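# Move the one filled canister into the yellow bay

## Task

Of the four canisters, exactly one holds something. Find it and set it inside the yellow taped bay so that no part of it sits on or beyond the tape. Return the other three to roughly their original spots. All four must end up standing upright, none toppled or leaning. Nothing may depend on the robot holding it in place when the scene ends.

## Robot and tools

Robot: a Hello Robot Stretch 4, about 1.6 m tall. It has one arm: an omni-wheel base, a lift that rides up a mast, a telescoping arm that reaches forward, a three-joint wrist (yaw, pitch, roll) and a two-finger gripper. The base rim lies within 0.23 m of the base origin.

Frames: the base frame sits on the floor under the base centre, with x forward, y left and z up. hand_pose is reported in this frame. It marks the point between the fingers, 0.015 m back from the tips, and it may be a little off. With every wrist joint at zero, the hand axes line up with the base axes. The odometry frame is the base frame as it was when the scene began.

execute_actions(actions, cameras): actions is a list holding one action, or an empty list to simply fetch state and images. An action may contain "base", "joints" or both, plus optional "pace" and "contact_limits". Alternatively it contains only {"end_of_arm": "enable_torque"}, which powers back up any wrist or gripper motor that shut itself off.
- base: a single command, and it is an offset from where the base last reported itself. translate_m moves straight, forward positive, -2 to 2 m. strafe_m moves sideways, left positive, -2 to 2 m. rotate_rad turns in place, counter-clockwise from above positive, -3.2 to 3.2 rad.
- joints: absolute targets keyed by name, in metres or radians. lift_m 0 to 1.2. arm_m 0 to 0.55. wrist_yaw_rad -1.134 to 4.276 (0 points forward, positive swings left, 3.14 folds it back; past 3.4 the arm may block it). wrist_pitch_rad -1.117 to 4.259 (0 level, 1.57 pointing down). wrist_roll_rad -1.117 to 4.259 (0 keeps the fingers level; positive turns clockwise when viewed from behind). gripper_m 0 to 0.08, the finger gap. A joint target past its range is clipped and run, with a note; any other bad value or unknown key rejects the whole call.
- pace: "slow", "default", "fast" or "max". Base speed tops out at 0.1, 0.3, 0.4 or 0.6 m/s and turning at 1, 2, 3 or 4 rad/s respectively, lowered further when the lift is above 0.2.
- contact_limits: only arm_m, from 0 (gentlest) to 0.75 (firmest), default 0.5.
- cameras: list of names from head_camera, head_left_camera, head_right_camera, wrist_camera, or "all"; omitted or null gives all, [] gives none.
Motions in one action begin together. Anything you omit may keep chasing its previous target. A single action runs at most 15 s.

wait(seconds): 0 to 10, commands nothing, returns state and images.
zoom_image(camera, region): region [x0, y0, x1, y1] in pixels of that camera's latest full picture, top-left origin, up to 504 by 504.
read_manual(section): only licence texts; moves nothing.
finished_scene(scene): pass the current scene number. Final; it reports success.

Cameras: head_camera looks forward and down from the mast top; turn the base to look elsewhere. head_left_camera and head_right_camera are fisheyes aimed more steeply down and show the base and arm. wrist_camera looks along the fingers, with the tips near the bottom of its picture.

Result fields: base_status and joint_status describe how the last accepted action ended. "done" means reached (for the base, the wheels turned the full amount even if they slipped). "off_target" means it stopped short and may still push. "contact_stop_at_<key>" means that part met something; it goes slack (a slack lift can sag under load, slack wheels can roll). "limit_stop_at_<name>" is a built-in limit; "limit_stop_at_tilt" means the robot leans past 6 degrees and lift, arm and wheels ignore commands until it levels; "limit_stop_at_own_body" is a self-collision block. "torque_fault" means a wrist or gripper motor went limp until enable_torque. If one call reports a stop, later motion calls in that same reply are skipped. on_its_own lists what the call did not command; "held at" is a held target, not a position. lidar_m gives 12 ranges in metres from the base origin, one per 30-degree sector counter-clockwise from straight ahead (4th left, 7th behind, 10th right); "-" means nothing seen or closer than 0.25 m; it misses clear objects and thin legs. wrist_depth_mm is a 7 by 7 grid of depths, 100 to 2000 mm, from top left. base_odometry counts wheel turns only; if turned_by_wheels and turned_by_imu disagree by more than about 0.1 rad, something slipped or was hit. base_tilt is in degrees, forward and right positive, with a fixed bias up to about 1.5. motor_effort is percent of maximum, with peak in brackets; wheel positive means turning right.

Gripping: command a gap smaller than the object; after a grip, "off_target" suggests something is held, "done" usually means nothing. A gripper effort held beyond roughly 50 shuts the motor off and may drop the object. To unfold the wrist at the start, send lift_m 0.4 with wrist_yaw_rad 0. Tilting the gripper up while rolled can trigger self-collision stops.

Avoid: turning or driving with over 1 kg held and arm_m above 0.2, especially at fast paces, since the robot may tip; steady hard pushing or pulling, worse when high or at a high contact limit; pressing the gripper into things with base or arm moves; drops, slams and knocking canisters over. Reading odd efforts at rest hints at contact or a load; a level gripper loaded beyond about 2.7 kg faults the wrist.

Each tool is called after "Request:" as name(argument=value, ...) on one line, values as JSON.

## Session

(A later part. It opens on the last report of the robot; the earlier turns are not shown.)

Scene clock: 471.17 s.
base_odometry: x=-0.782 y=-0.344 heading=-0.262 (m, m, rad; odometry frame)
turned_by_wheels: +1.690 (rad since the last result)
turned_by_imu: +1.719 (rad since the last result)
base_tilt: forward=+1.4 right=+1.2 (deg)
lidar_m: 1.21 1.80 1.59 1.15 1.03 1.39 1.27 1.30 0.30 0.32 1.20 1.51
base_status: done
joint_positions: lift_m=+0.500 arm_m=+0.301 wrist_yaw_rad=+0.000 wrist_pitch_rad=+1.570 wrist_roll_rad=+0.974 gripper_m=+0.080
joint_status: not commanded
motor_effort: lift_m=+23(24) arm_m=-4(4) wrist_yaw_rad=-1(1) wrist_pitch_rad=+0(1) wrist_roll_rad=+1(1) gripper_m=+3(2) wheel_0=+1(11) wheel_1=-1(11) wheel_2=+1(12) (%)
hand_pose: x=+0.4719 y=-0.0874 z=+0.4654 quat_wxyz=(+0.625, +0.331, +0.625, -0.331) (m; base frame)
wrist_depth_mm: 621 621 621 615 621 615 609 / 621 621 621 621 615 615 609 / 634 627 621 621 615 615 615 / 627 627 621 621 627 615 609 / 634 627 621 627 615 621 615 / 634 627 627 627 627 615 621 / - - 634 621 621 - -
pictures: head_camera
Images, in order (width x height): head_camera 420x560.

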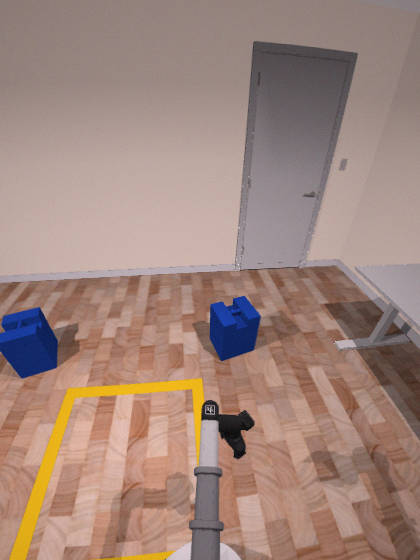

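Request:
execute_actions(actions=[{"base": {"translate_m": 1.066}, "joints": {"wrist_roll_rad": 0.511}, "pace": "fast"}], cameras=[])

Request:
execute_actions(actions=[{"base": {"strafe_m": 0.184}}], cameras=[])

Request:
execute_actions(actions=[{"base": {"rotate_rad": -0.68}}], cameras=["head_camera", "wrist_camera"])

Scene clock: 582.17 s.
base_odometry: x=+0.248 y=-0.620 heading=-0.262 (m, m, rad; odometry frame)
turned_by_wheels: +0.000 (rad since the last result)
turned_by_imu: +0.002 (rad since the last result)
base_tilt: forward=+1.3 right=+1.1 (deg)
lidar_m: 0.26 1.41 1.74 1.17 2.27 1.74 1.18 1.14 1.14 1.02 0.38 0.25
base_status: done
joint_positions: lift_m=+0.500 arm_m=+0.301 wrist_yaw_rad=+0.000 wrist_pitch_rad=+1.570 wrist_roll_rad=+0.511 gripper_m=+0.080
joint_status: all done
motor_effort: lift_m=+22(23) arm_m=-4(4) wrist_yaw_rad=+0(0) wrist_pitch_rad=+0(0) wrist_roll_rad=-2(5) gripper_m=+2(2) wheel_0=+6(8) wheel_1=+0(8) wheel_2=-4(16) (%)
hand_pose: x=+0.4718 y=-0.0874 z=+0.4654 quat_wxyz=(+0.684, +0.179, +0.684, -0.179) (m; base frame)
wrist_depth_mm: 621 621 615 615 609 621 621 / 621 627 621 615 615 615 609 / 627 615 621 621 621 230 229 / 634 627 621 621 297 231 229 / 627 627 627 525 297 252 231 / 634 634 627 289 291 298 231 / - - 315 233 234 - -
pictures: none
No camera images: the call's "cameras" was empty. Leave "cameras" out to get every camera's image.

Scene clock: 584.03 s.
base_odometry: x=+0.296 y=-0.442 heading=-0.262 (m, m, rad; odometry frame)
turned_by_wheels: +0.000 (rad since the last result)
turned_by_imu: +0.000 (rad since the last result)
base_tilt: forward=+1.4 right=+1.1 (deg)
lidar_m: 1.36 1.38 1.71 0.98 2.09 1.62 2.37 1.22 1.35 1.22 0.32 0.34
base_status: done
joint_positions: lift_m=+0.500 arm_m=+0.301 wrist_yaw_rad=+0.000 wrist_pitch_rad=+1.570 wrist_roll_rad=+0.511 gripper_m=+0.080
joint_status: not commanded
motor_effort: lift_m=+22(23) arm_m=-4(4) wrist_yaw_rad=+0(0) wrist_pitch_rad=-1(1) wrist_roll_rad=-2(1) gripper_m=+2(1) wheel_0=-1(10) wheel_1=-1(10) wheel_2=-1(4) (%)
hand_pose: x=+0.4718 y=-0.0874 z=+0.4654 quat_wxyz=(+0.684, +0.179, +0.684, -0.179) (m; base frame)
wrist_depth_mm: 621 621 621 615 621 609 609 / 627 621 621 615 615 609 357 / 621 621 621 621 615 430 294 / 627 627 627 627 621 319 231 / 627 627 627 621 621 253 230 / 634 621 627 627 627 232 231 / - - 627 621 621 - -
pictures: none
No camera images: the call's "cameras" was empty. Leave "cameras" out to get every camera's image.

Scene clock: 585.50 s.
base_odometry: x=+0.296 y=-0.442 heading=-0.942 (m, m, rad; odometry frame)
turned_by_wheels: -0.680 (rad since the last result)
turned_by_imu: -0.692 (rad since the last result)
base_tilt: forward=+1.3 right=+1.1 (deg)
lidar_m: 0.32 0.44 1.37 1.53 0.97 2.07 1.62 2.39 1.22 1.44 1.22 0.36
base_status: done
joint_positions: lift_m=+0.500 arm_m=+0.301 wrist_yaw_rad=+0.000 wrist_pitch_rad=+1.570 wrist_roll_rad=+0.511 gripper_m=+0.080
joint_status: not commanded
motor_effort: lift_m=+22(23) arm_m=-4(4) wrist_yaw_rad=+0(0) wrist_pitch_rad=+0(0) wrist_roll_rad=-2(2) gripper_m=+2(1) wheel_0=+1(9) wheel_1=+0(8) wheel_2=+0(12) (%)
hand_pose: x=+0.4718 y=-0.0874 z=+0.4654 quat_wxyz=(+0.684, +0.179, +0.684, -0.179) (m; base frame)
wrist_depth_mm: 627 621 615 230 230 615 621 / 427 232 231 230 229 615 615 / 424 232 231 231 231 615 615 / 627 298 233 297 297 621 615 / 627 300 298 300 297 615 627 / 634 279 234 283 257 621 621 / - - 234 233 232 - -
pictures: head_camera, wrist_camera
Images, in order (width x height): head_camera 420x560, wrist_camera 616x392.

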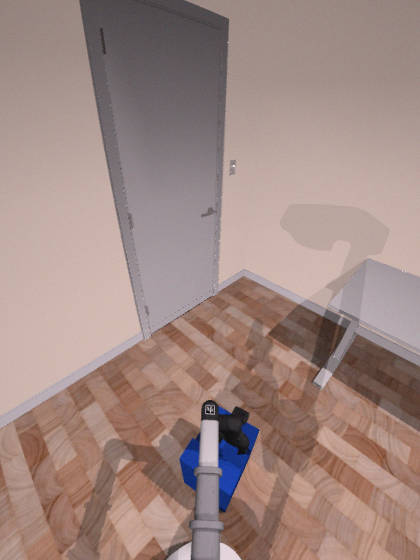

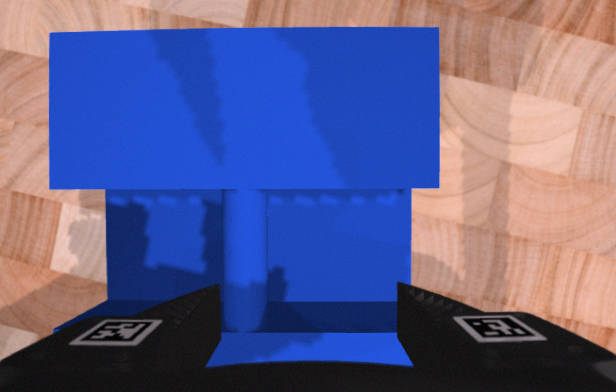

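Request:
execute_actions(actions=[{"base": {"strafe_m": 0.04}, "joints": {"arm_m": 0.313, "lift_m": 0.47}}], cameras=["wrist_camera"])

Scene clock: 597.57 s.
base_odometry: x=+0.328 y=-0.419 heading=-0.942 (m, m, rad; odometry frame)
turned_by_wheels: +0.000 (rad since the last result)
turned_by_imu: -0.001 (rad since the last result)
base_tilt: forward=+1.3 right=+1.1 (deg)
lidar_m: 0.34 1.33 1.33 1.51 0.96 1.18 1.62 2.43 1.26 1.50 1.24 0.34
base_status: done
joint_positions: lift_m=+0.470 arm_m=+0.312 wrist_yaw_rad=+0.000 wrist_pitch_rad=+1.570 wrist_roll_rad=+0.511 gripper_m=+0.080
joint_status: all done
motor_effort: lift_m=+18(22) arm_m=+6(7) wrist_yaw_rad=+1(0) wrist_pitch_rad=+0(0) wrist_roll_rad=-2(1) gripper_m=+2(2) wheel_0=+0(9) wheel_1=+0(9) wheel_2=+0(0) (%)
hand_pose: x=+0.4830 y=-0.0874 z=+0.4357 quat_wxyz=(+0.684, +0.179, +0.684, -0.179) (m; base frame)
wrist_depth_mm: 591 202 200 200 200 200 580 / 591 202 201 200 200 200 585 / 591 202 202 201 201 200 585 / 603 597 268 208 267 585 585 / 597 597 268 209 267 585 591 / 609 250 211 210 229 268 591 / - - 204 204 203 - -
pictures: wrist_camera
Images, in order (width x height): wrist_camera 616x392.

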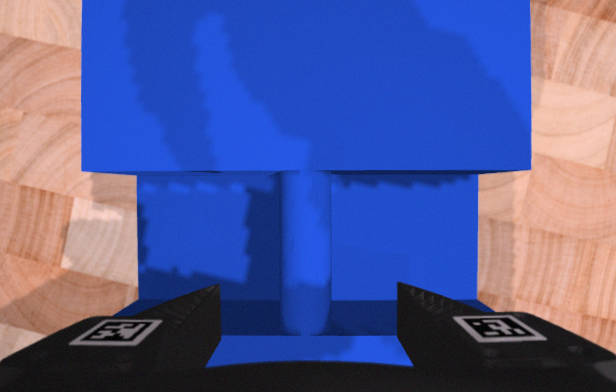

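Request:
execute_actions(actions=[{"joints": {"lift_m": 0.395}}], cameras=[])

Request:
execute_actions(actions=[{"joints": {"gripper_m": 0.0}}], cameras=[])

Request:
execute_actions(actions=[{"joints": {"lift_m": 0.425}, "pace": "slow"}], cameras=["head_camera"])

Scene clock: 604.13 s.
base_odometry: x=+0.328 y=-0.419 heading=-0.942 (m, m, rad; odometry frame)
turned_by_wheels: +0.000 (rad since the last result)
turned_by_imu: -0.001 (rad since the last result)
base_tilt: forward=+1.3 right=+1.1 (deg)
lidar_m: 0.35 1.32 1.34 1.52 0.95 1.17 1.63 2.42 1.26 1.51 1.24 0.32
base_status: not commanded
joint_positions: lift_m=+0.395 arm_m=+0.312 wrist_yaw_rad=+0.000 wrist_pitch_rad=+1.570 wrist_roll_rad=+0.511 gripper_m=+0.080
joint_status: all done
motor_effort: lift_m=+18(19) arm_m=+6(6) wrist_yaw_rad=+0(0) wrist_pitch_rad=-1(0) wrist_roll_rad=-1(1) gripper_m=+2(4) wheel_0=+0(0) wheel_1=+0(0) wheel_2=+0(0) (%)
hand_pose: x=+0.4830 y=-0.0874 z=+0.3607 quat_wxyz=(+0.684, +0.179, +0.684, -0.179) (m; base frame)
wrist_depth_mm: 126 126 126 125 125 124 - / 126 126 126 125 125 125 125 / 127 127 126 126 126 125 125 / 521 194 193 128 192 191 512 / 521 193 193 128 192 191 508 / 521 195 193 129 193 192 517 / - - 169 129 169 - -
pictures: none
No camera images: the call's "cameras" was empty. Leave "cameras" out to get every camera's image.

Scene clock: 605.33 s.
base_odometry: x=+0.328 y=-0.419 heading=-0.942 (m, m, rad; odometry frame)
turned_by_wheels: +0.000 (rad since the last result)
turned_by_imu: +0.000 (rad since the last result)
base_tilt: forward=+1.3 right=+1.2 (deg)
lidar_m: 0.34 1.34 1.34 1.52 0.94 2.06 1.61 2.41 1.27 1.49 1.24 0.33
base_status: not commanded
joint_positions: lift_m=+0.395 arm_m=+0.312 wrist_yaw_rad=-0.001 wrist_pitch_rad=+1.568 wrist_roll_rad=+0.513 gripper_m=+0.028
joint_status: gripper_m off_target (ended at +0.028, target +0.000)
on_its_own: gripper_m is held at +0.022, not at your +0.000, by its contact guard: the fingers met something
motor_effort: lift_m=+19(19) arm_m=+5(6) wrist_yaw_rad=+3(7) wrist_pitch_rad=+7(8) wrist_roll_rad=-6(10) gripper_m=-45(72) wheel_0=+1(2) wheel_1=+0(0) wheel_2=+2(2) (%)
hand_pose: x=+0.4837 y=-0.0874 z=+0.3607 quat_wxyz=(+0.685, +0.180, +0.683, -0.179) (m; base frame)
wrist_depth_mm: 126 126 126 125 125 124 - / 127 127 126 126 125 125 124 / 127 127 127 126 126 125 125 / 521 194 193 129 191 190 512 / 521 194 193 129 192 191 508 / 525 195 141 130 171 193 508 / 521 - - 130 - - 353
pictures: none
No camera images: the call's "cameras" was empty. Leave "cameras" out to get every camera's image.

Scene clock: 606.40 s.
base_odometry: x=+0.328 y=-0.419 heading=-0.942 (m, m, rad; odometry frame)
turned_by_wheels: +0.000 (rad since the last result)
turned_by_imu: +0.000 (rad since the last result)
base_tilt: forward=+1.4 right=+1.1 (deg)
lidar_m: 0.35 1.33 1.33 1.51 0.95 2.05 1.62 2.42 1.26 1.49 1.24 0.33
base_status: not commanded
joint_positions: lift_m=+0.424 arm_m=+0.313 wrist_yaw_rad=+0.001 wrist_pitch_rad=+1.567 wrist_roll_rad=+0.512 gripper_m=+0.027
joint_status: all done
on_its_own: gripper_m is held at +0.022, not at your +0.000, by its contact guard: the fingers met something
motor_effort: lift_m=+35(35) arm_m=+3(5) wrist_yaw_rad=-1(7) wrist_pitch_rad=+7(24) wrist_roll_rad=-4(7) gripper_m=-44(48) wheel_0=+1(2) wheel_1=+0(0) wheel_2=+2(2) (%)
hand_pose: x=+0.4842 y=-0.0874 z=+0.3894 quat_wxyz=(+0.685, +0.179, +0.683, -0.179) (m; base frame)
wrist_depth_mm: 150 148 148 148 147 147 - / 150 149 149 149 148 147 147 / 150 150 150 150 149 148 148 / 544 216 216 153 215 214 535 / 544 218 217 154 216 216 535 / 544 219 141 152 183 216 539 / 549 - - 153 - - 186
pictures: head_camera
Images, in order (width x height): head_camera 420x560.

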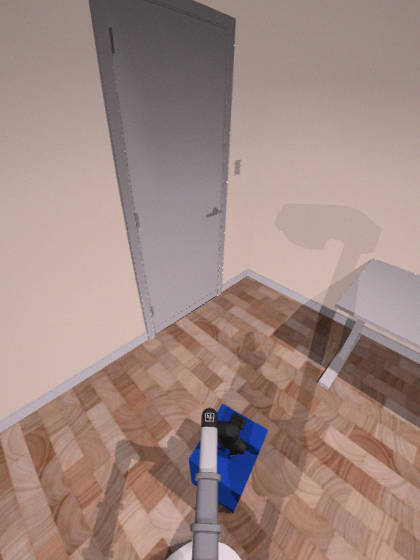

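Request:
execute_actions(actions=[], cameras=["wrist_camera", "head_right_camera"])

Scene clock: 647.33 s.
base_odometry: x=+0.328 y=-0.419 heading=-0.942 (m, m, rad; odometry frame)
turned_by_wheels: +0.000 (rad since the last result)
turned_by_imu: -0.001 (rad since the last result)
base_tilt: forward=+1.4 right=+1.1 (deg)
lidar_m: 0.34 1.34 1.34 1.52 0.95 2.04 1.62 2.42 1.27 1.48 1.24 0.32
base_status: not commanded
joint_positions: lift_m=+0.424 arm_m=+0.313 wrist_yaw_rad=+0.001 wrist_pitch_rad=+1.567 wrist_roll_rad=+0.512 gripper_m=+0.027
joint_status: all done
on_its_own: gripper_m is held at +0.022, not at your +0.000, by its contact guard: the fingers met something
motor_effort: lift_m=+35(35) arm_m=+3(5) wrist_yaw_rad=-1(7) wrist_pitch_rad=+7(24) wrist_roll_rad=-4(7) gripper_m=-43(48) wheel_0=+1(2) wheel_1=+0(0) wheel_2=+2(2) (%)
hand_pose: x=+0.4842 y=-0.0874 z=+0.3894 quat_wxyz=(+0.685, +0.179, +0.683, -0.179) (m; base frame)
wrist_depth_mm: 150 148 148 148 147 147 - / 150 150 149 148 148 147 147 / 150 150 150 149 148 148 148 / 544 217 217 154 215 214 535 / 544 219 218 154 216 216 530 / 544 219 141 152 183 216 539 / 554 - - 152 - - 186
pictures: head_right_camera, wrist_camera
Images, in order (width x height): head_right_camera 420x672, wrist_camera 616x392.

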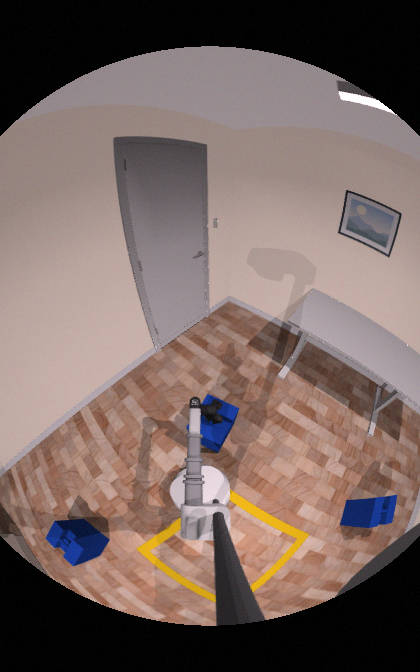

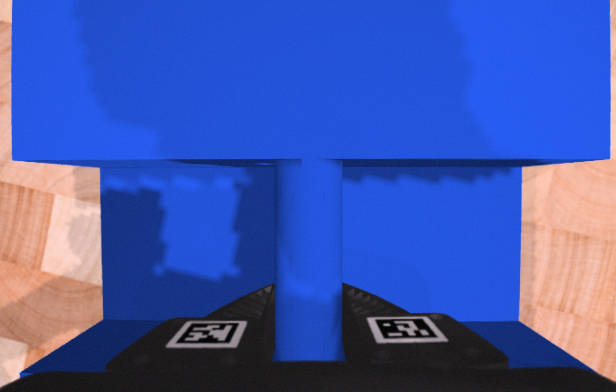

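Request:
execute_actions(actions=[{"joints": {"lift_m": 0.4}}], cameras=[])

Scene clock: 768.20 s.
base_odometry: x=+0.328 y=-0.419 heading=-0.942 (m, m, rad; odometry frame)
turned_by_wheels: +0.000 (rad since the last result)
turned_by_imu: +0.000 (rad since the last result)
base_tilt: forward=+1.4 right=+1.1 (deg)
lidar_m: 0.35 1.33 1.33 1.53 0.96 2.05 1.62 2.42 1.27 1.49 1.23 0.34
base_status: not commanded
joint_positions: lift_m=+0.401 arm_m=+0.313 wrist_yaw_rad=-0.002 wrist_pitch_rad=+1.572 wrist_roll_rad=+0.512 gripper_m=+0.027
joint_status: all done
on_its_own: gripper_m is held at +0.022, not at your +0.000, by its contact guard: the fingers met something
motor_effort: lift_m=+5(33) arm_m=+3(3) wrist_yaw_rad=+7(15) wrist_pitch_rad=-6(32) wrist_roll_rad=-3(4) gripper_m=-44(43) wheel_0=+5(5) wheel_1=+0(0) wheel_2=+2(2) (%)
hand_pose: x=+0.4830 y=-0.0874 z=+0.3669 quat_wxyz=(+0.684, +0.180, +0.684, -0.180) (m; base frame)
wrist_depth_mm: 140 139 139 138 138 138 - / 140 139 139 138 138 138 137 / 140 139 139 139 138 138 138 / 530 206 206 142 204 203 521 / 535 206 206 143 205 204 525 / 535 207 141 143 177 204 525 / 535 - - 142 - - 525
pictures: none
No camera images: the call's "cameras" was empty. Leave "cameras" out to get every camera's image.

Request:
execute_actions(actions=[{"joints": {"gripper_m": 0.08}}], cameras=[])

Request:
execute_actions(actions=[{"joints": {"lift_m": 0.55}}], cameras=[])

Scene clock: 870.67 s.
base_odometry: x=+0.328 y=-0.419 heading=-0.942 (m, m, rad; odometry frame)
turned_by_wheels: +0.000 (rad since the last result)
turned_by_imu: -0.001 (rad since the last result)
base_tilt: forward=+1.3 right=+1.1 (deg)
lidar_m: 0.36 1.33 1.33 1.53 0.93 2.03 1.62 2.42 1.27 1.51 1.24 0.33
base_status: not commanded
joint_positions: lift_m=+0.400 arm_m=+0.313 wrist_yaw_rad=+0.000 wrist_pitch_rad=+1.570 wrist_roll_rad=+0.511 gripper_m=+0.080
joint_status: all done
motor_effort: lift_m=+18(18) arm_m=+3(3) wrist_yaw_rad=+0(6) wrist_pitch_rad=+0(9) wrist_roll_rad=-1(3) gripper_m=+2(44) wheel_0=+5(5) wheel_1=+0(0) wheel_2=+2(2) (%)
hand_pose: x=+0.4837 y=-0.0874 z=+0.3658 quat_wxyz=(+0.684, +0.179, +0.684, -0.179) (m; base frame)
wrist_depth_mm: 131 131 131 130 130 129 - / 132 131 131 131 131 130 130 / 132 132 131 131 131 130 130 / 521 199 198 133 196 196 517 / 530 199 198 134 197 197 521 / 530 199 198 134 198 198 517 / - - 170 135 170 - -
pictures: none
No camera images: the call's "cameras" was empty. Leave "cameras" out to get every camera's image.

Scene clock: 872.37 s.
base_odometry: x=+0.328 y=-0.419 heading=-0.942 (m, m, rad; odometry frame)
turned_by_wheels: +0.000 (rad since the last result)
turned_by_imu: +0.000 (rad since the last result)
base_tilt: forward=+1.3 right=+1.1 (deg)
lidar_m: 0.35 1.34 1.32 1.52 0.95 2.05 1.63 2.42 1.27 1.47 1.24 0.33
base_status: not commanded
joint_positions: lift_m=+0.550 arm_m=+0.313 wrist_yaw_rad=+0.000 wrist_pitch_rad=+1.570 wrist_roll_rad=+0.511 gripper_m=+0.080
joint_status: all done
motor_effort: lift_m=+23(25) arm_m=+3(3) wrist_yaw_rad=+0(0) wrist_pitch_rad=-1(0) wrist_roll_rad=-1(1) gripper_m=+2(2) wheel_0=+4(4) wheel_1=+0(0) wheel_2=+2(2) (%)
hand_pose: x=+0.4836 y=-0.0874 z=+0.5153 quat_wxyz=(+0.684, +0.179, +0.684, -0.179) (m; base frame)
wrist_depth_mm: 676 676 668 668 668 661 668 / 668 668 281 281 281 668 661 / 676 676 282 281 279 668 661 / 676 676 349 286 345 668 668 / 683 676 351 349 347 668 668 / 683 285 283 285 285 668 668 / - - 283 285 285 - -
pictures: none
No camera images: the call's "cameras" was empty. Leave "cameras" out to get every camera's image.

Request:
execute_actions(actions=[{"base": {"rotate_rad": 1.06}, "joints": {"arm_m": 0.0}}], cameras=[])

Request:
execute_actions(actions=[{"base": {"translate_m": 0.61}}], cameras=[])

Request:
execute_actions(actions=[{"base": {"strafe_m": -0.915}}], cameras=["head_left_camera"])

Scene clock: 900.87 s.
base_odometry: x=+0.328 y=-0.419 heading=+0.118 (m, m, rad; odometry frame)
turned_by_wheels: +1.060 (rad since the last result)
turned_by_imu: +1.078 (rad since the last result)
base_tilt: forward=+1.3 right=+1.2 (deg)
lidar_m: 1.33 1.55 0.95 2.05 1.62 2.38 1.26 1.50 1.27 0.33 0.33 1.34
base_status: done
joint_positions: lift_m=+0.550 arm_m=+0.001 wrist_yaw_rad=+0.000 wrist_pitch_rad=+1.570 wrist_roll_rad=+0.511 gripper_m=+0.080
joint_status: all done
motor_effort: lift_m=+22(24) arm_m=-6(9) wrist_yaw_rad=+1(1) wrist_pitch_rad=-1(1) wrist_roll_rad=-1(1) gripper_m=+3(2) wheel_0=-2(7) wheel_1=-1(6) wheel_2=-2(6) (%)
hand_pose: x=+0.1720 y=-0.0874 z=+0.5155 quat_wxyz=(+0.684, +0.179, +0.684, -0.179) (m; base frame)
wrist_depth_mm: 676 668 668 668 668 375 287 / 683 676 676 668 668 413 314 / 676 683 683 668 676 480 347 / 683 683 676 676 668 569 392 / 676 676 676 459 480 668 676 / 683 683 459 459 455 668 668 / - - 459 459 462 - -
pictures: none
No camera images: the call's "cameras" was empty. Leave "cameras" out to get every camera's image.

Scene clock: 904.37 s.
base_odometry: x=+0.934 y=-0.347 heading=+0.118 (m, m, rad; odometry frame)
turned_by_wheels: +0.000 (rad since the last result)
turned_by_imu: +0.001 (rad since the last result)
base_tilt: forward=+1.4 right=+1.1 (deg)
lidar_m: 0.74 0.85 1.47 0.90 0.93 2.01 1.87 0.49 0.46 1.55 0.88 0.74
base_status: done
joint_positions: lift_m=+0.550 arm_m=+0.001 wrist_yaw_rad=+0.000 wrist_pitch_rad=+1.570 wrist_roll_rad=+0.511 gripper_m=+0.080
joint_status: not commanded
motor_effort: lift_m=+22(22) arm_m=-6(6) wrist_yaw_rad=+1(1) wrist_pitch_rad=-1(1) wrist_roll_rad=+0(1) gripper_m=+3(2) wheel_0=+2(8) wheel_1=+0(5) wheel_2=+1(9) (%)
hand_pose: x=+0.1720 y=-0.0874 z=+0.5155 quat_wxyz=(+0.684, +0.179, +0.684, -0.179) (m; base frame)
wrist_depth_mm: 676 676 668 668 668 668 661 / 676 676 676 668 668 668 668 / 683 676 683 668 668 668 661 / 683 676 676 676 676 676 661 / 683 676 676 462 480 676 676 / 683 676 462 459 459 676 676 / - - 462 459 455 - -
pictures: none
No camera images: the call's "cameras" was empty. Leave "cameras" out to get every camera's image.

Scene clock: 908.73 s.
base_odometry: x=+1.042 y=-1.255 heading=+0.118 (m, m, rad; odometry frame)
turned_by_wheels: +0.000 (rad since the last result)
turned_by_imu: -0.002 (rad since the last result)
base_tilt: forward=+1.3 right=+1.2 (deg)
lidar_m: 0.50 0.62 1.03 1.80 0.46 0.43 1.12 0.77 1.14 1.14 0.62 0.52
base_status: done
joint_positions: lift_m=+0.550 arm_m=+0.001 wrist_yaw_rad=+0.000 wrist_pitch_rad=+1.570 wrist_roll_rad=+0.511 gripper_m=+0.080
joint_status: not commanded
motor_effort: lift_m=+22(22) arm_m=-5(5) wrist_yaw_rad=+2(1) wrist_pitch_rad=-1(0) wrist_roll_rad=-1(1) gripper_m=+2(4) wheel_0=+2(11) wheel_1=+0(10) wheel_2=+0(1) (%)
hand_pose: x=+0.1720 y=-0.0874 z=+0.5155 quat_wxyz=(+0.684, +0.179, +0.684, -0.179) (m; base frame)
wrist_depth_mm: 508 559 591 676 668 668 661 / 621 676 676 676 676 668 668 / 676 668 668 676 676 668 668 / 683 676 668 676 668 668 668 / 676 676 683 455 480 668 668 / 683 683 462 459 459 668 676 / - - 459 459 459 - -
pictures: head_left_camera
Images, in order (width x height): head_left_camera 420x672.

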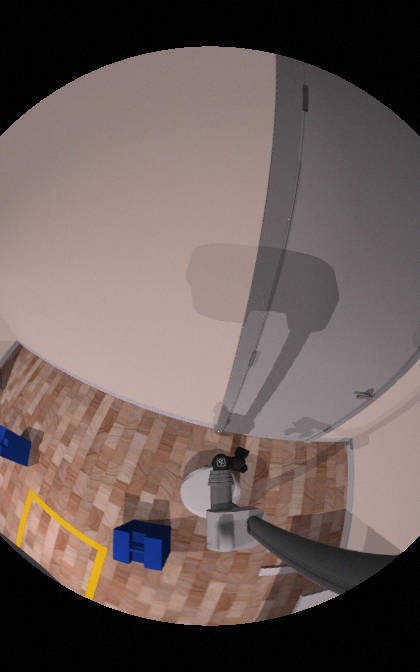

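Request:
execute_actions(actions=[{"base": {"translate_m": -0.45}}], cameras=[])

Request:
execute_actions(actions=[{"base": {"rotate_rad": 1.571}}], cameras=["head_camera"])

Scene clock: 917.90 s.
base_odometry: x=+0.595 y=-1.308 heading=+0.118 (m, m, rad; odometry frame)
turned_by_wheels: +0.000 (rad since the last result)
turned_by_imu: -0.002 (rad since the last result)
base_tilt: forward=+1.4 right=+1.1 (deg)
lidar_m: 0.94 1.12 0.27 0.26 0.28 1.56 0.86 0.49 0.43 1.18 1.11 0.95
base_status: done
joint_positions: lift_m=+0.550 arm_m=+0.001 wrist_yaw_rad=+0.000 wrist_pitch_rad=+1.570 wrist_roll_rad=+0.511 gripper_m=+0.080
joint_status: not commanded
motor_effort: lift_m=+22(22) arm_m=-6(5) wrist_yaw_rad=+1(1) wrist_pitch_rad=-1(1) wrist_roll_rad=-1(1) gripper_m=+1(2) wheel_0=-1(7) wheel_1=-3(7) wheel_2=-1(10) (%)
hand_pose: x=+0.1720 y=-0.0874 z=+0.5155 quat_wxyz=(+0.684, +0.179, +0.684, -0.179) (m; base frame)
wrist_depth_mm: 676 668 676 668 668 654 661 / 676 676 676 668 661 668 654 / 683 668 668 668 676 668 661 / 683 676 683 676 676 676 676 / 683 691 676 459 480 668 668 / 683 683 459 459 459 676 676 / - - 459 462 459 - -
pictures: none
No camera images: the call's "cameras" was empty. Leave "cameras" out to get every camera's image.

Scene clock: 919.97 s.
base_odometry: x=+0.595 y=-1.308 heading=+1.688 (m, m, rad; odometry frame)
turned_by_wheels: +1.571 (rad since the last result)
turned_by_imu: +1.598 (rad since the last result)
base_tilt: forward=+1.3 right=+1.1 (deg)
lidar_m: 0.27 0.29 1.54 0.89 0.48 0.44 1.17 1.11 0.94 0.95 1.11 0.32
base_status: done
joint_positions: lift_m=+0.550 arm_m=+0.001 wrist_yaw_rad=+0.000 wrist_pitch_rad=+1.570 wrist_roll_rad=+0.511 gripper_m=+0.080
joint_status: not commanded
motor_effort: lift_m=+22(22) arm_m=-6(6) wrist_yaw_rad=+1(1) wrist_pitch_rad=-1(1) wrist_roll_rad=-1(1) gripper_m=+3(1) wheel_0=-1(9) wheel_1=-3(5) wheel_2=-2(7) (%)
hand_pose: x=+0.1721 y=-0.0874 z=+0.5155 quat_wxyz=(+0.684, +0.179, +0.684, -0.179) (m; base frame)
wrist_depth_mm: 293 349 282 668 668 668 661 / 351 285 282 668 668 661 668 / 285 285 283 676 668 668 661 / 286 287 609 676 668 676 668 / 324 676 668 459 480 676 668 / 683 683 459 459 459 676 668 / - - 462 459 459 - -
pictures: head_camera
Images, in order (width x height): head_camera 420x560.

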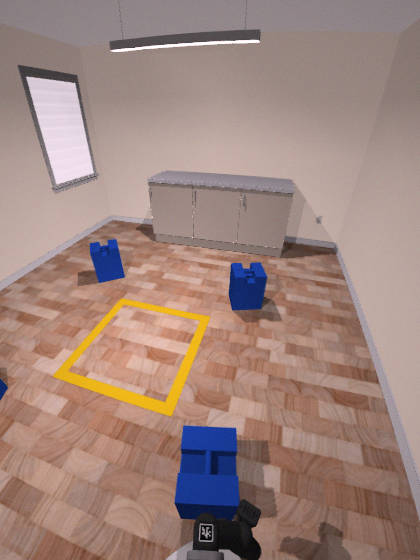

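Request:
zoom_image(camera="head_camera", region=[40, 285, 260, 435])

Region (40, 285, 260, 435) of head_camera's 420x560 image, scaled by 2.291, with more detail than that image has; it fills the top 344 rows of this view, and the rest is white.

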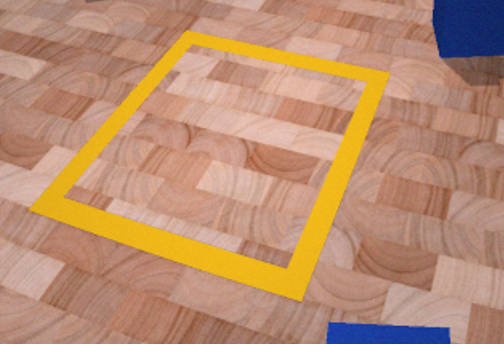

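Request:
execute_actions(actions=[{"base": {"translate_m": 0.35}, "pace": "slow"}], cameras=["head_camera"])

Scene clock: 986.33 s.
base_odometry: x=+0.553 y=-0.961 heading=+1.689 (m, m, rad; odometry frame)
turned_by_wheels: +0.000 (rad since the last result)
turned_by_imu: -0.001 (rad since the last result)
base_tilt: forward=+1.3 right=+1.1 (deg)
lidar_m: 0.25 0.27 1.47 1.44 0.87 0.73 1.52 1.22 1.03 1.06 1.20 0.34
base_status: done
joint_positions: lift_m=+0.550 arm_m=+0.001 wrist_yaw_rad=+0.000 wrist_pitch_rad=+1.570 wrist_roll_rad=+0.511 gripper_m=+0.080
joint_status: not commanded
motor_effort: lift_m=+21(22) arm_m=-5(6) wrist_yaw_rad=+1(0) wrist_pitch_rad=-1(1) wrist_roll_rad=-1(1) gripper_m=+2(2) wheel_0=+7(15) wheel_1=+6(8) wheel_2=-10(16) (%)
hand_pose: x=+0.1720 y=-0.0874 z=+0.5155 quat_wxyz=(+0.684, +0.179, +0.684, -0.179) (m; base frame)
wrist_depth_mm: 285 291 347 676 668 661 661 / 296 349 349 676 668 668 668 / 351 286 285 668 668 668 668 / 320 285 285 285 668 668 668 / 289 286 286 462 480 668 668 / 289 285 459 462 459 676 676 / - - 459 462 455 - -
pictures: head_camera
Images, in order (width x height): head_camera 420x560.

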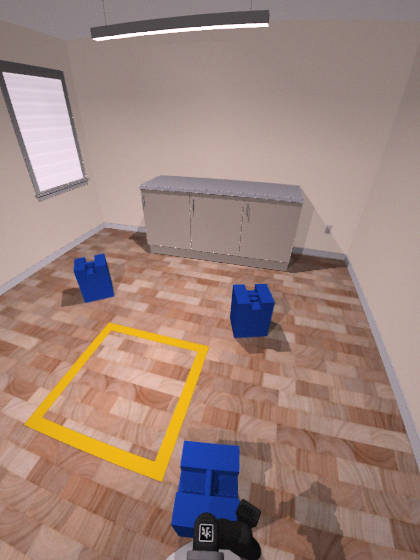

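Request:
execute_actions(actions=[{"base": {"translate_m": 0.3}, "pace": "slow"}], cameras=["head_camera"])

Scene clock: 999.80 s.
base_odometry: x=+0.518 y=-0.664 heading=+1.689 (m, m, rad; odometry frame)
turned_by_wheels: +0.000 (rad since the last result)
turned_by_imu: -0.001 (rad since the last result)
base_tilt: forward=+1.3 right=+1.2 (deg)
lidar_m: 0.25 0.26 2.58 1.41 1.21 1.03 1.03 1.31 1.13 1.11 1.29 0.36
base_status: done
joint_positions: lift_m=+0.550 arm_m=+0.001 wrist_yaw_rad=+0.000 wrist_pitch_rad=+1.570 wrist_roll_rad=+0.511 gripper_m=+0.080
joint_status: not commanded
motor_effort: lift_m=+21(21) arm_m=-5(5) wrist_yaw_rad=+1(1) wrist_pitch_rad=-1(0) wrist_roll_rad=-1(1) gripper_m=+2(2) wheel_0=+7(10) wheel_1=+5(8) wheel_2=-10(15) (%)
hand_pose: x=+0.1720 y=-0.0874 z=+0.5155 quat_wxyz=(+0.684, +0.179, +0.684, -0.179) (m; base frame)
wrist_depth_mm: 285 291 349 668 668 668 661 / 294 349 351 676 668 668 668 / 353 286 283 676 668 661 668 / 320 285 285 285 676 668 676 / 286 286 286 455 480 676 676 / 287 287 459 459 455 676 676 / - - 459 459 459 - -
pictures: head_camera
Images, in order (width x height): head_camera 420x560.

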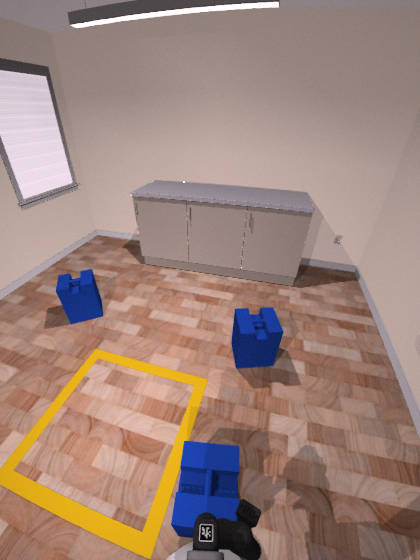

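Request:
execute_actions(actions=[{"base": {"translate_m": 0.31}, "pace": "slow"}], cameras=["head_camera"])

Scene clock: 1011.30 s.
base_odometry: x=+0.482 y=-0.356 heading=+1.689 (m, m, rad; odometry frame)
turned_by_wheels: +0.000 (rad since the last result)
turned_by_imu: -0.001 (rad since the last result)
base_tilt: forward=+1.3 right=+1.1 (deg)
lidar_m: 0.26 0.26 1.76 1.43 1.57 1.32 1.33 1.40 1.18 1.19 1.37 0.34
base_status: done
joint_positions: lift_m=+0.550 arm_m=+0.001 wrist_yaw_rad=+0.000 wrist_pitch_rad=+1.570 wrist_roll_rad=+0.511 gripper_m=+0.080
joint_status: not commanded
motor_effort: lift_m=+21(21) arm_m=-5(5) wrist_yaw_rad=+1(0) wrist_pitch_rad=+0(1) wrist_roll_rad=-1(1) gripper_m=+2(0) wheel_0=+6(9) wheel_1=+6(9) wheel_2=-9(15) (%)
hand_pose: x=+0.1720 y=-0.0874 z=+0.5155 quat_wxyz=(+0.684, +0.179, +0.684, -0.179) (m; base frame)
wrist_depth_mm: 283 290 349 668 668 668 661 / 294 349 349 676 668 661 668 / 353 286 283 668 668 668 661 / 320 285 285 285 676 668 668 / 286 286 286 459 477 676 676 / 287 286 459 459 459 676 668 / - - 459 462 455 - -
pictures: head_camera
Images, in order (width x height): head_camera 420x560.

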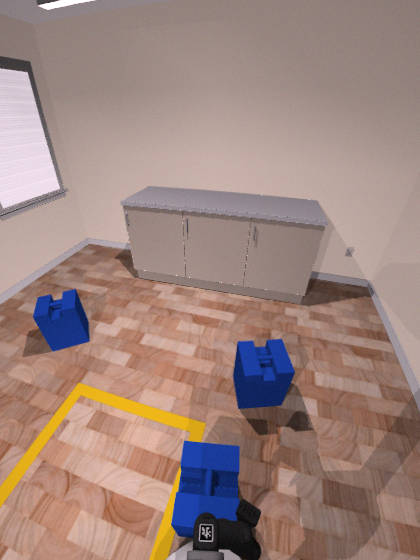

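Request:
execute_actions(actions=[{"base": {"translate_m": -0.06}}], cameras=[])

Request:
execute_actions(actions=[{"base": {"strafe_m": -0.45}}], cameras=[])

Request:
execute_actions(actions=[{"base": {"translate_m": 0.46}}], cameras=["head_left_camera"])

Scene clock: 1025.80 s.
base_odometry: x=+0.489 y=-0.416 heading=+1.689 (m, m, rad; odometry frame)
turned_by_wheels: +0.000 (rad since the last result)
turned_by_imu: -0.001 (rad since the last result)
base_tilt: forward=+1.3 right=+1.2 (deg)
lidar_m: 0.27 0.29 1.81 1.41 1.48 1.24 1.27 1.38 1.18 1.18 1.36 0.34
base_status: done
joint_positions: lift_m=+0.550 arm_m=+0.001 wrist_yaw_rad=+0.000 wrist_pitch_rad=+1.570 wrist_roll_rad=+0.511 gripper_m=+0.080
joint_status: not commanded
motor_effort: lift_m=+21(22) arm_m=-5(5) wrist_yaw_rad=+1(1) wrist_pitch_rad=-1(1) wrist_roll_rad=-1(1) gripper_m=+1(2) wheel_0=-4(7) wheel_1=-1(5) wheel_2=-1(12) (%)
hand_pose: x=+0.1720 y=-0.0874 z=+0.5155 quat_wxyz=(+0.684, +0.179, +0.684, -0.179) (m; base frame)
wrist_depth_mm: 290 349 347 668 668 661 668 / 351 283 283 683 668 676 668 / 286 285 283 676 683 668 661 / 286 286 500 676 676 676 676 / 289 683 676 459 480 676 668 / 683 683 462 459 455 668 668 / - - 455 459 459 - -
pictures: none
No camera images: the call's "cameras" was empty. Leave "cameras" out to get every camera's image.

Scene clock: 1028.63 s.
base_odometry: x=+0.936 y=-0.363 heading=+1.689 (m, m, rad; odometry frame)
turned_by_wheels: +0.000 (rad since the last result)
turned_by_imu: -0.001 (rad since the last result)
base_tilt: forward=+1.3 right=+1.1 (deg)
lidar_m: 0.91 0.47 0.41 1.87 1.62 1.42 1.60 0.89 0.73 0.73 0.85 1.44
base_status: done
joint_positions: lift_m=+0.550 arm_m=+0.001 wrist_yaw_rad=+0.000 wrist_pitch_rad=+1.570 wrist_roll_rad=+0.511 gripper_m=+0.080
joint_status: not commanded
motor_effort: lift_m=+21(21) arm_m=-5(5) wrist_yaw_rad=+1(1) wrist_pitch_rad=-1(1) wrist_roll_rad=-1(0) gripper_m=+3(2) wheel_0=+1(11) wheel_1=+2(10) wheel_2=+0(1) (%)
hand_pose: x=+0.1720 y=-0.0874 z=+0.5155 quat_wxyz=(+0.684, +0.179, +0.684, -0.179) (m; base frame)
wrist_depth_mm: 676 668 676 668 668 661 661 / 668 676 668 668 668 668 668 / 676 676 676 676 676 668 668 / 683 683 676 676 676 661 668 / 634 683 676 455 484 668 676 / 654 691 462 459 459 676 676 / - - 462 462 459 - -
pictures: none
No camera images: the call's "cameras" was empty. Leave "cameras" out to get every camera's image.

Scene clock: 1031.63 s.
base_odometry: x=+0.881 y=+0.094 heading=+1.689 (m, m, rad; odometry frame)
turned_by_wheels: +0.000 (rad since the last result)
turned_by_imu: +0.001 (rad since the last result)
base_tilt: forward=+1.3 right=+1.1 (deg)
lidar_m: 0.46 0.47 1.74 0.30 0.33 1.86 1.77 1.01 0.83 0.85 0.98 1.50
base_status: done
joint_positions: lift_m=+0.550 arm_m=+0.001 wrist_yaw_rad=+0.000 wrist_pitch_rad=+1.570 wrist_roll_rad=+0.511 gripper_m=+0.080
joint_status: not commanded
motor_effort: lift_m=+21(21) arm_m=-5(5) wrist_yaw_rad=+1(1) wrist_pitch_rad=-1(2) wrist_roll_rad=-1(1) gripper_m=+3(2) wheel_0=+3(7) wheel_1=+1(5) wheel_2=+1(11) (%)
hand_pose: x=+0.1720 y=-0.0874 z=+0.5155 quat_wxyz=(+0.684, +0.179, +0.684, -0.179) (m; base frame)
wrist_depth_mm: 347 466 668 668 661 668 661 / 410 517 676 676 668 668 668 / 508 683 676 668 676 676 668 / 683 683 683 676 668 676 668 / 683 683 676 459 480 676 676 / 683 676 459 459 459 676 668 / - - 459 459 459 - -
pictures: head_left_camera
Images, in order (width x height): head_left_camera 420x672.

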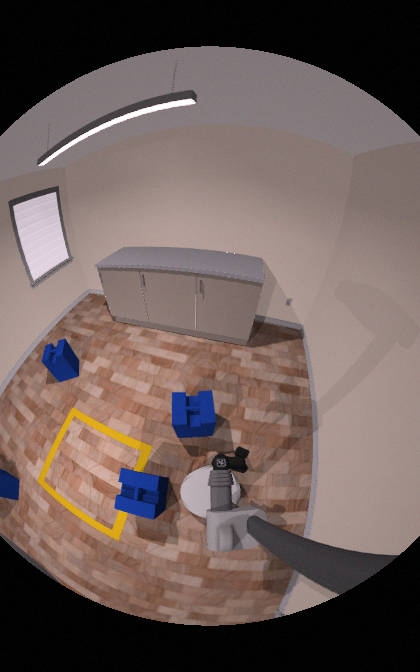

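Request:
execute_actions(actions=[{"base": {"rotate_rad": 1.571}}], cameras=["head_camera"])

Scene clock: 1044.77 s.
base_odometry: x=+0.881 y=+0.094 heading=-3.023 (m, m, rad; odometry frame)
turned_by_wheels: +1.571 (rad since the last result)
turned_by_imu: +1.598 (rad since the last result)
base_tilt: forward=+1.3 right=+1.1 (deg)
lidar_m: 0.31 0.32 1.84 1.77 1.00 0.84 0.85 0.96 1.51 0.46 0.47 1.72
base_status: done
joint_positions: lift_m=+0.550 arm_m=+0.001 wrist_yaw_rad=+0.000 wrist_pitch_rad=+1.570 wrist_roll_rad=+0.511 gripper_m=+0.080
joint_status: not commanded
motor_effort: lift_m=+21(21) arm_m=-5(5) wrist_yaw_rad=+0(1) wrist_pitch_rad=+0(1) wrist_roll_rad=-1(1) gripper_m=+2(3) wheel_0=-2(9) wheel_1=-2(9) wheel_2=+0(6) (%)
hand_pose: x=+0.1720 y=-0.0874 z=+0.5155 quat_wxyz=(+0.684, +0.179, +0.684, -0.179) (m; base frame)
wrist_depth_mm: 283 283 668 668 668 668 421 / 349 282 294 676 676 634 469 / 351 310 418 676 676 676 539 / 347 473 676 676 668 676 647 / 683 683 676 459 480 676 676 / 683 683 459 459 455 676 668 / - - 462 455 459 - -
pictures: head_camera
Images, in order (width x height): head_camera 420x560.

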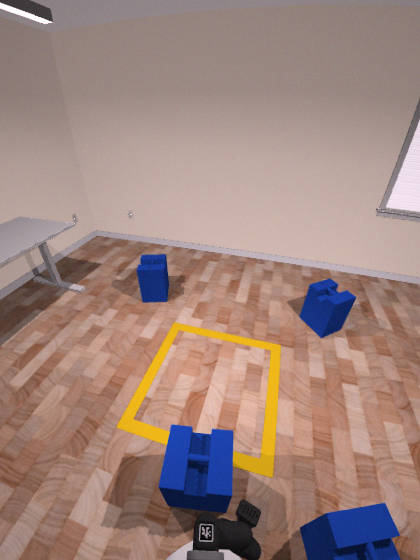

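Request:
execute_actions(actions=[{"base": {"strafe_m": 0.06}}], cameras=[])

Request:
execute_actions(actions=[{"base": {"translate_m": 0.35}, "pace": "slow"}], cameras=["head_camera"])

Scene clock: 1053.90 s.
base_odometry: x=+0.888 y=+0.034 heading=-3.023 (m, m, rad; odometry frame)
turned_by_wheels: +0.000 (rad since the last result)
turned_by_imu: -0.001 (rad since the last result)
base_tilt: forward=+1.4 right=+1.2 (deg)
lidar_m: 0.31 0.33 1.79 1.72 0.99 0.83 0.83 0.95 1.59 0.51 0.54 0.32
base_status: done
joint_positions: lift_m=+0.550 arm_m=+0.001 wrist_yaw_rad=+0.000 wrist_pitch_rad=+1.570 wrist_roll_rad=+0.511 gripper_m=+0.080
joint_status: not commanded
motor_effort: lift_m=+21(21) arm_m=-5(5) wrist_yaw_rad=+1(0) wrist_pitch_rad=+0(0) wrist_roll_rad=-1(1) gripper_m=+2(2) wheel_0=+0(11) wheel_1=-1(9) wheel_2=+0(4) (%)
hand_pose: x=+0.1720 y=-0.0874 z=+0.5155 quat_wxyz=(+0.684, +0.179, +0.684, -0.179) (m; base frame)
wrist_depth_mm: 293 300 282 668 668 676 496 / 300 351 283 676 668 668 554 / 285 351 427 676 676 668 634 / 322 492 676 676 668 668 668 / 683 683 676 459 484 676 668 / 683 683 462 462 459 676 676 / - - 459 462 459 - -
pictures: none
No camera images: the call's "cameras" was empty. Leave "cameras" out to get every camera's image.

Scene clock: 1058.70 s.
base_odometry: x=+0.541 y=-0.007 heading=-3.023 (m, m, rad; odometry frame)
turned_by_wheels: +0.000 (rad since the last result)
turned_by_imu: +0.000 (rad since the last result)
base_tilt: forward=+1.3 right=+1.2 (deg)
lidar_m: 0.25 0.25 1.68 1.68 1.38 1.17 1.17 1.35 0.52 0.49 1.85 0.27
base_status: done
joint_positions: lift_m=+0.550 arm_m=+0.001 wrist_yaw_rad=+0.000 wrist_pitch_rad=+1.570 wrist_roll_rad=+0.511 gripper_m=+0.080
joint_status: not commanded
motor_effort: lift_m=+21(21) arm_m=-5(5) wrist_yaw_rad=+0(1) wrist_pitch_rad=-1(1) wrist_roll_rad=-1(1) gripper_m=+2(1) wheel_0=+5(8) wheel_1=+6(8) wheel_2=-9(15) (%)
hand_pose: x=+0.1720 y=-0.0874 z=+0.5155 quat_wxyz=(+0.684, +0.179, +0.684, -0.179) (m; base frame)
wrist_depth_mm: 286 349 282 282 668 654 668 / 285 349 283 282 668 668 668 / 286 293 283 283 676 668 668 / 286 319 351 285 668 676 668 / 287 287 353 459 480 676 676 / 287 286 459 462 455 668 676 / - - 462 459 459 - -
pictures: head_camera
Images, in order (width x height): head_camera 420x560.

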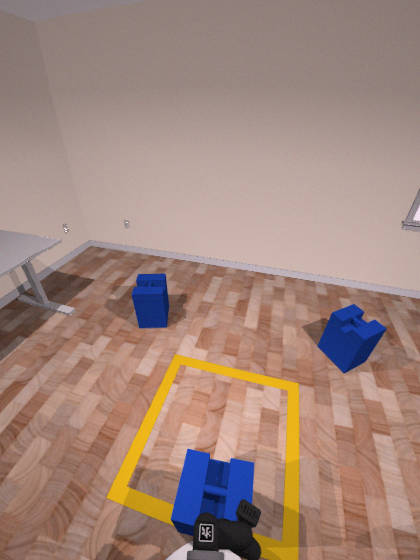

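Request:
execute_actions(actions=[{"base": {"translate_m": 0.22}, "pace": "slow"}], cameras=["head_camera", "head_left_camera"])

Scene clock: 1067.10 s.
base_odometry: x=+0.323 y=-0.033 heading=-3.023 (m, m, rad; odometry frame)
turned_by_wheels: +0.000 (rad since the last result)
turned_by_imu: -0.001 (rad since the last result)
base_tilt: forward=+1.3 right=+1.2 (deg)
lidar_m: 0.25 0.26 1.62 1.61 1.63 1.39 1.38 0.77 0.60 1.69 1.36 0.27
base_status: done
joint_positions: lift_m=+0.550 arm_m=+0.001 wrist_yaw_rad=+0.000 wrist_pitch_rad=+1.570 wrist_roll_rad=+0.511 gripper_m=+0.080
joint_status: not commanded
motor_effort: lift_m=+21(21) arm_m=-5(5) wrist_yaw_rad=+1(1) wrist_pitch_rad=+0(0) wrist_roll_rad=-1(1) gripper_m=+1(3) wheel_0=+8(9) wheel_1=+4(10) wheel_2=-10(11) (%)
hand_pose: x=+0.1720 y=-0.0874 z=+0.5155 quat_wxyz=(+0.684, +0.179, +0.684, -0.179) (m; base frame)
wrist_depth_mm: 285 349 282 282 668 668 661 / 285 327 285 283 668 668 668 / 285 287 349 285 676 676 676 / 286 298 351 285 668 676 668 / 286 287 462 455 480 668 676 / 683 286 459 459 459 668 676 / - - 462 462 459 - -
pictures: head_camera, head_left_camera
Images, in order (width x height): head_camera 420x560, head_left_camera 420x672.

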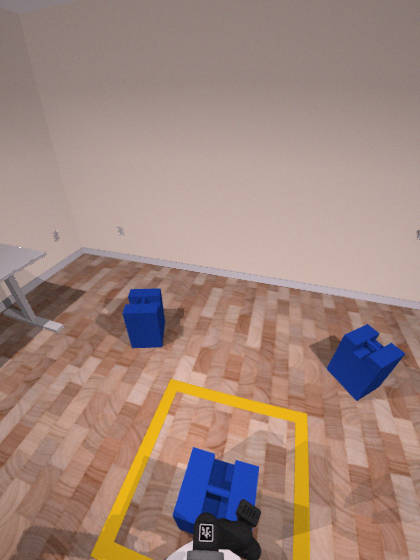

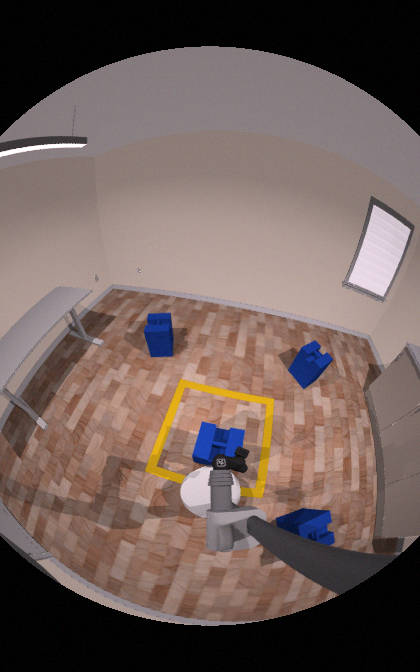

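Request:
execute_actions(actions=[{"base": {"translate_m": -0.45}}], cameras=["head_camera"])

Scene clock: 1074.40 s.
base_odometry: x=+0.770 y=+0.020 heading=-3.023 (m, m, rad; odometry frame)
turned_by_wheels: +0.000 (rad since the last result)
turned_by_imu: -0.002 (rad since the last result)
base_tilt: forward=+1.3 right=+1.2 (deg)
lidar_m: 0.64 1.83 1.74 1.97 1.12 0.94 0.95 1.08 1.60 0.50 0.53 1.68
base_status: done
joint_positions: lift_m=+0.550 arm_m=+0.001 wrist_yaw_rad=+0.000 wrist_pitch_rad=+1.570 wrist_roll_rad=+0.511 gripper_m=+0.080
joint_status: not commanded
motor_effort: lift_m=+21(22) arm_m=-5(5) wrist_yaw_rad=+1(0) wrist_pitch_rad=-1(1) wrist_roll_rad=-1(1) gripper_m=+2(0) wheel_0=-3(6) wheel_1=-2(6) wheel_2=+0(11) (%)
hand_pose: x=+0.1720 y=-0.0874 z=+0.5155 quat_wxyz=(+0.684, +0.179, +0.684, -0.179) (m; base frame)
wrist_depth_mm: 668 668 668 661 661 668 668 / 683 676 668 668 661 668 654 / 683 676 676 676 676 676 615 / 683 676 683 668 676 676 676 / 683 683 676 455 480 676 668 / 683 683 459 459 462 676 668 / - - 462 455 459 - -
pictures: head_camera
Images, in order (width x height): head_camera 420x560.

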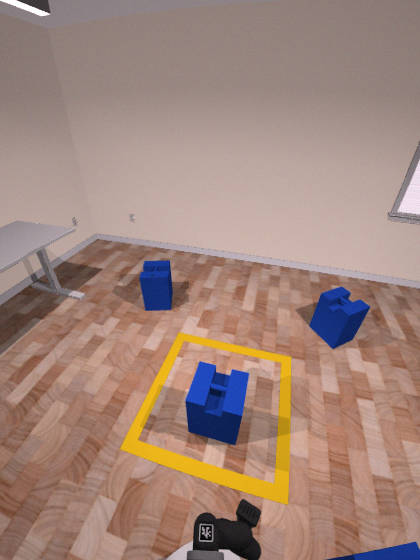

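Request:
zoom_image(camera="head_camera", region=[100, 320, 320, 510])

Region (100, 320, 320, 510) of head_camera's 420x560 image, scaled by 2.291, with more detail than that image has; it fills the top 435 rows of this view, and the rest is white.

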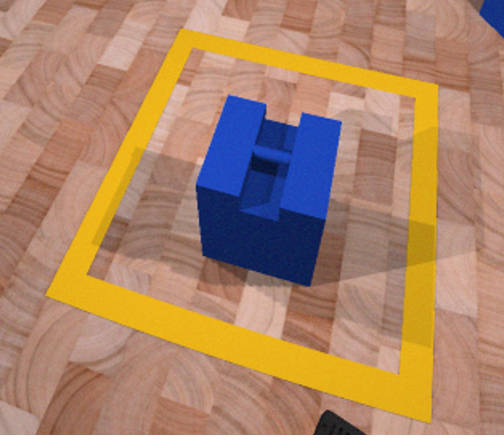

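The heavy canister now stands upright near the middle of the yellow bay, clear of the tape on every side. The robot has backed off and is level. I'm ending scene 1.

Request:
finished_scene(scene=1)

The scene is finished: the task was done.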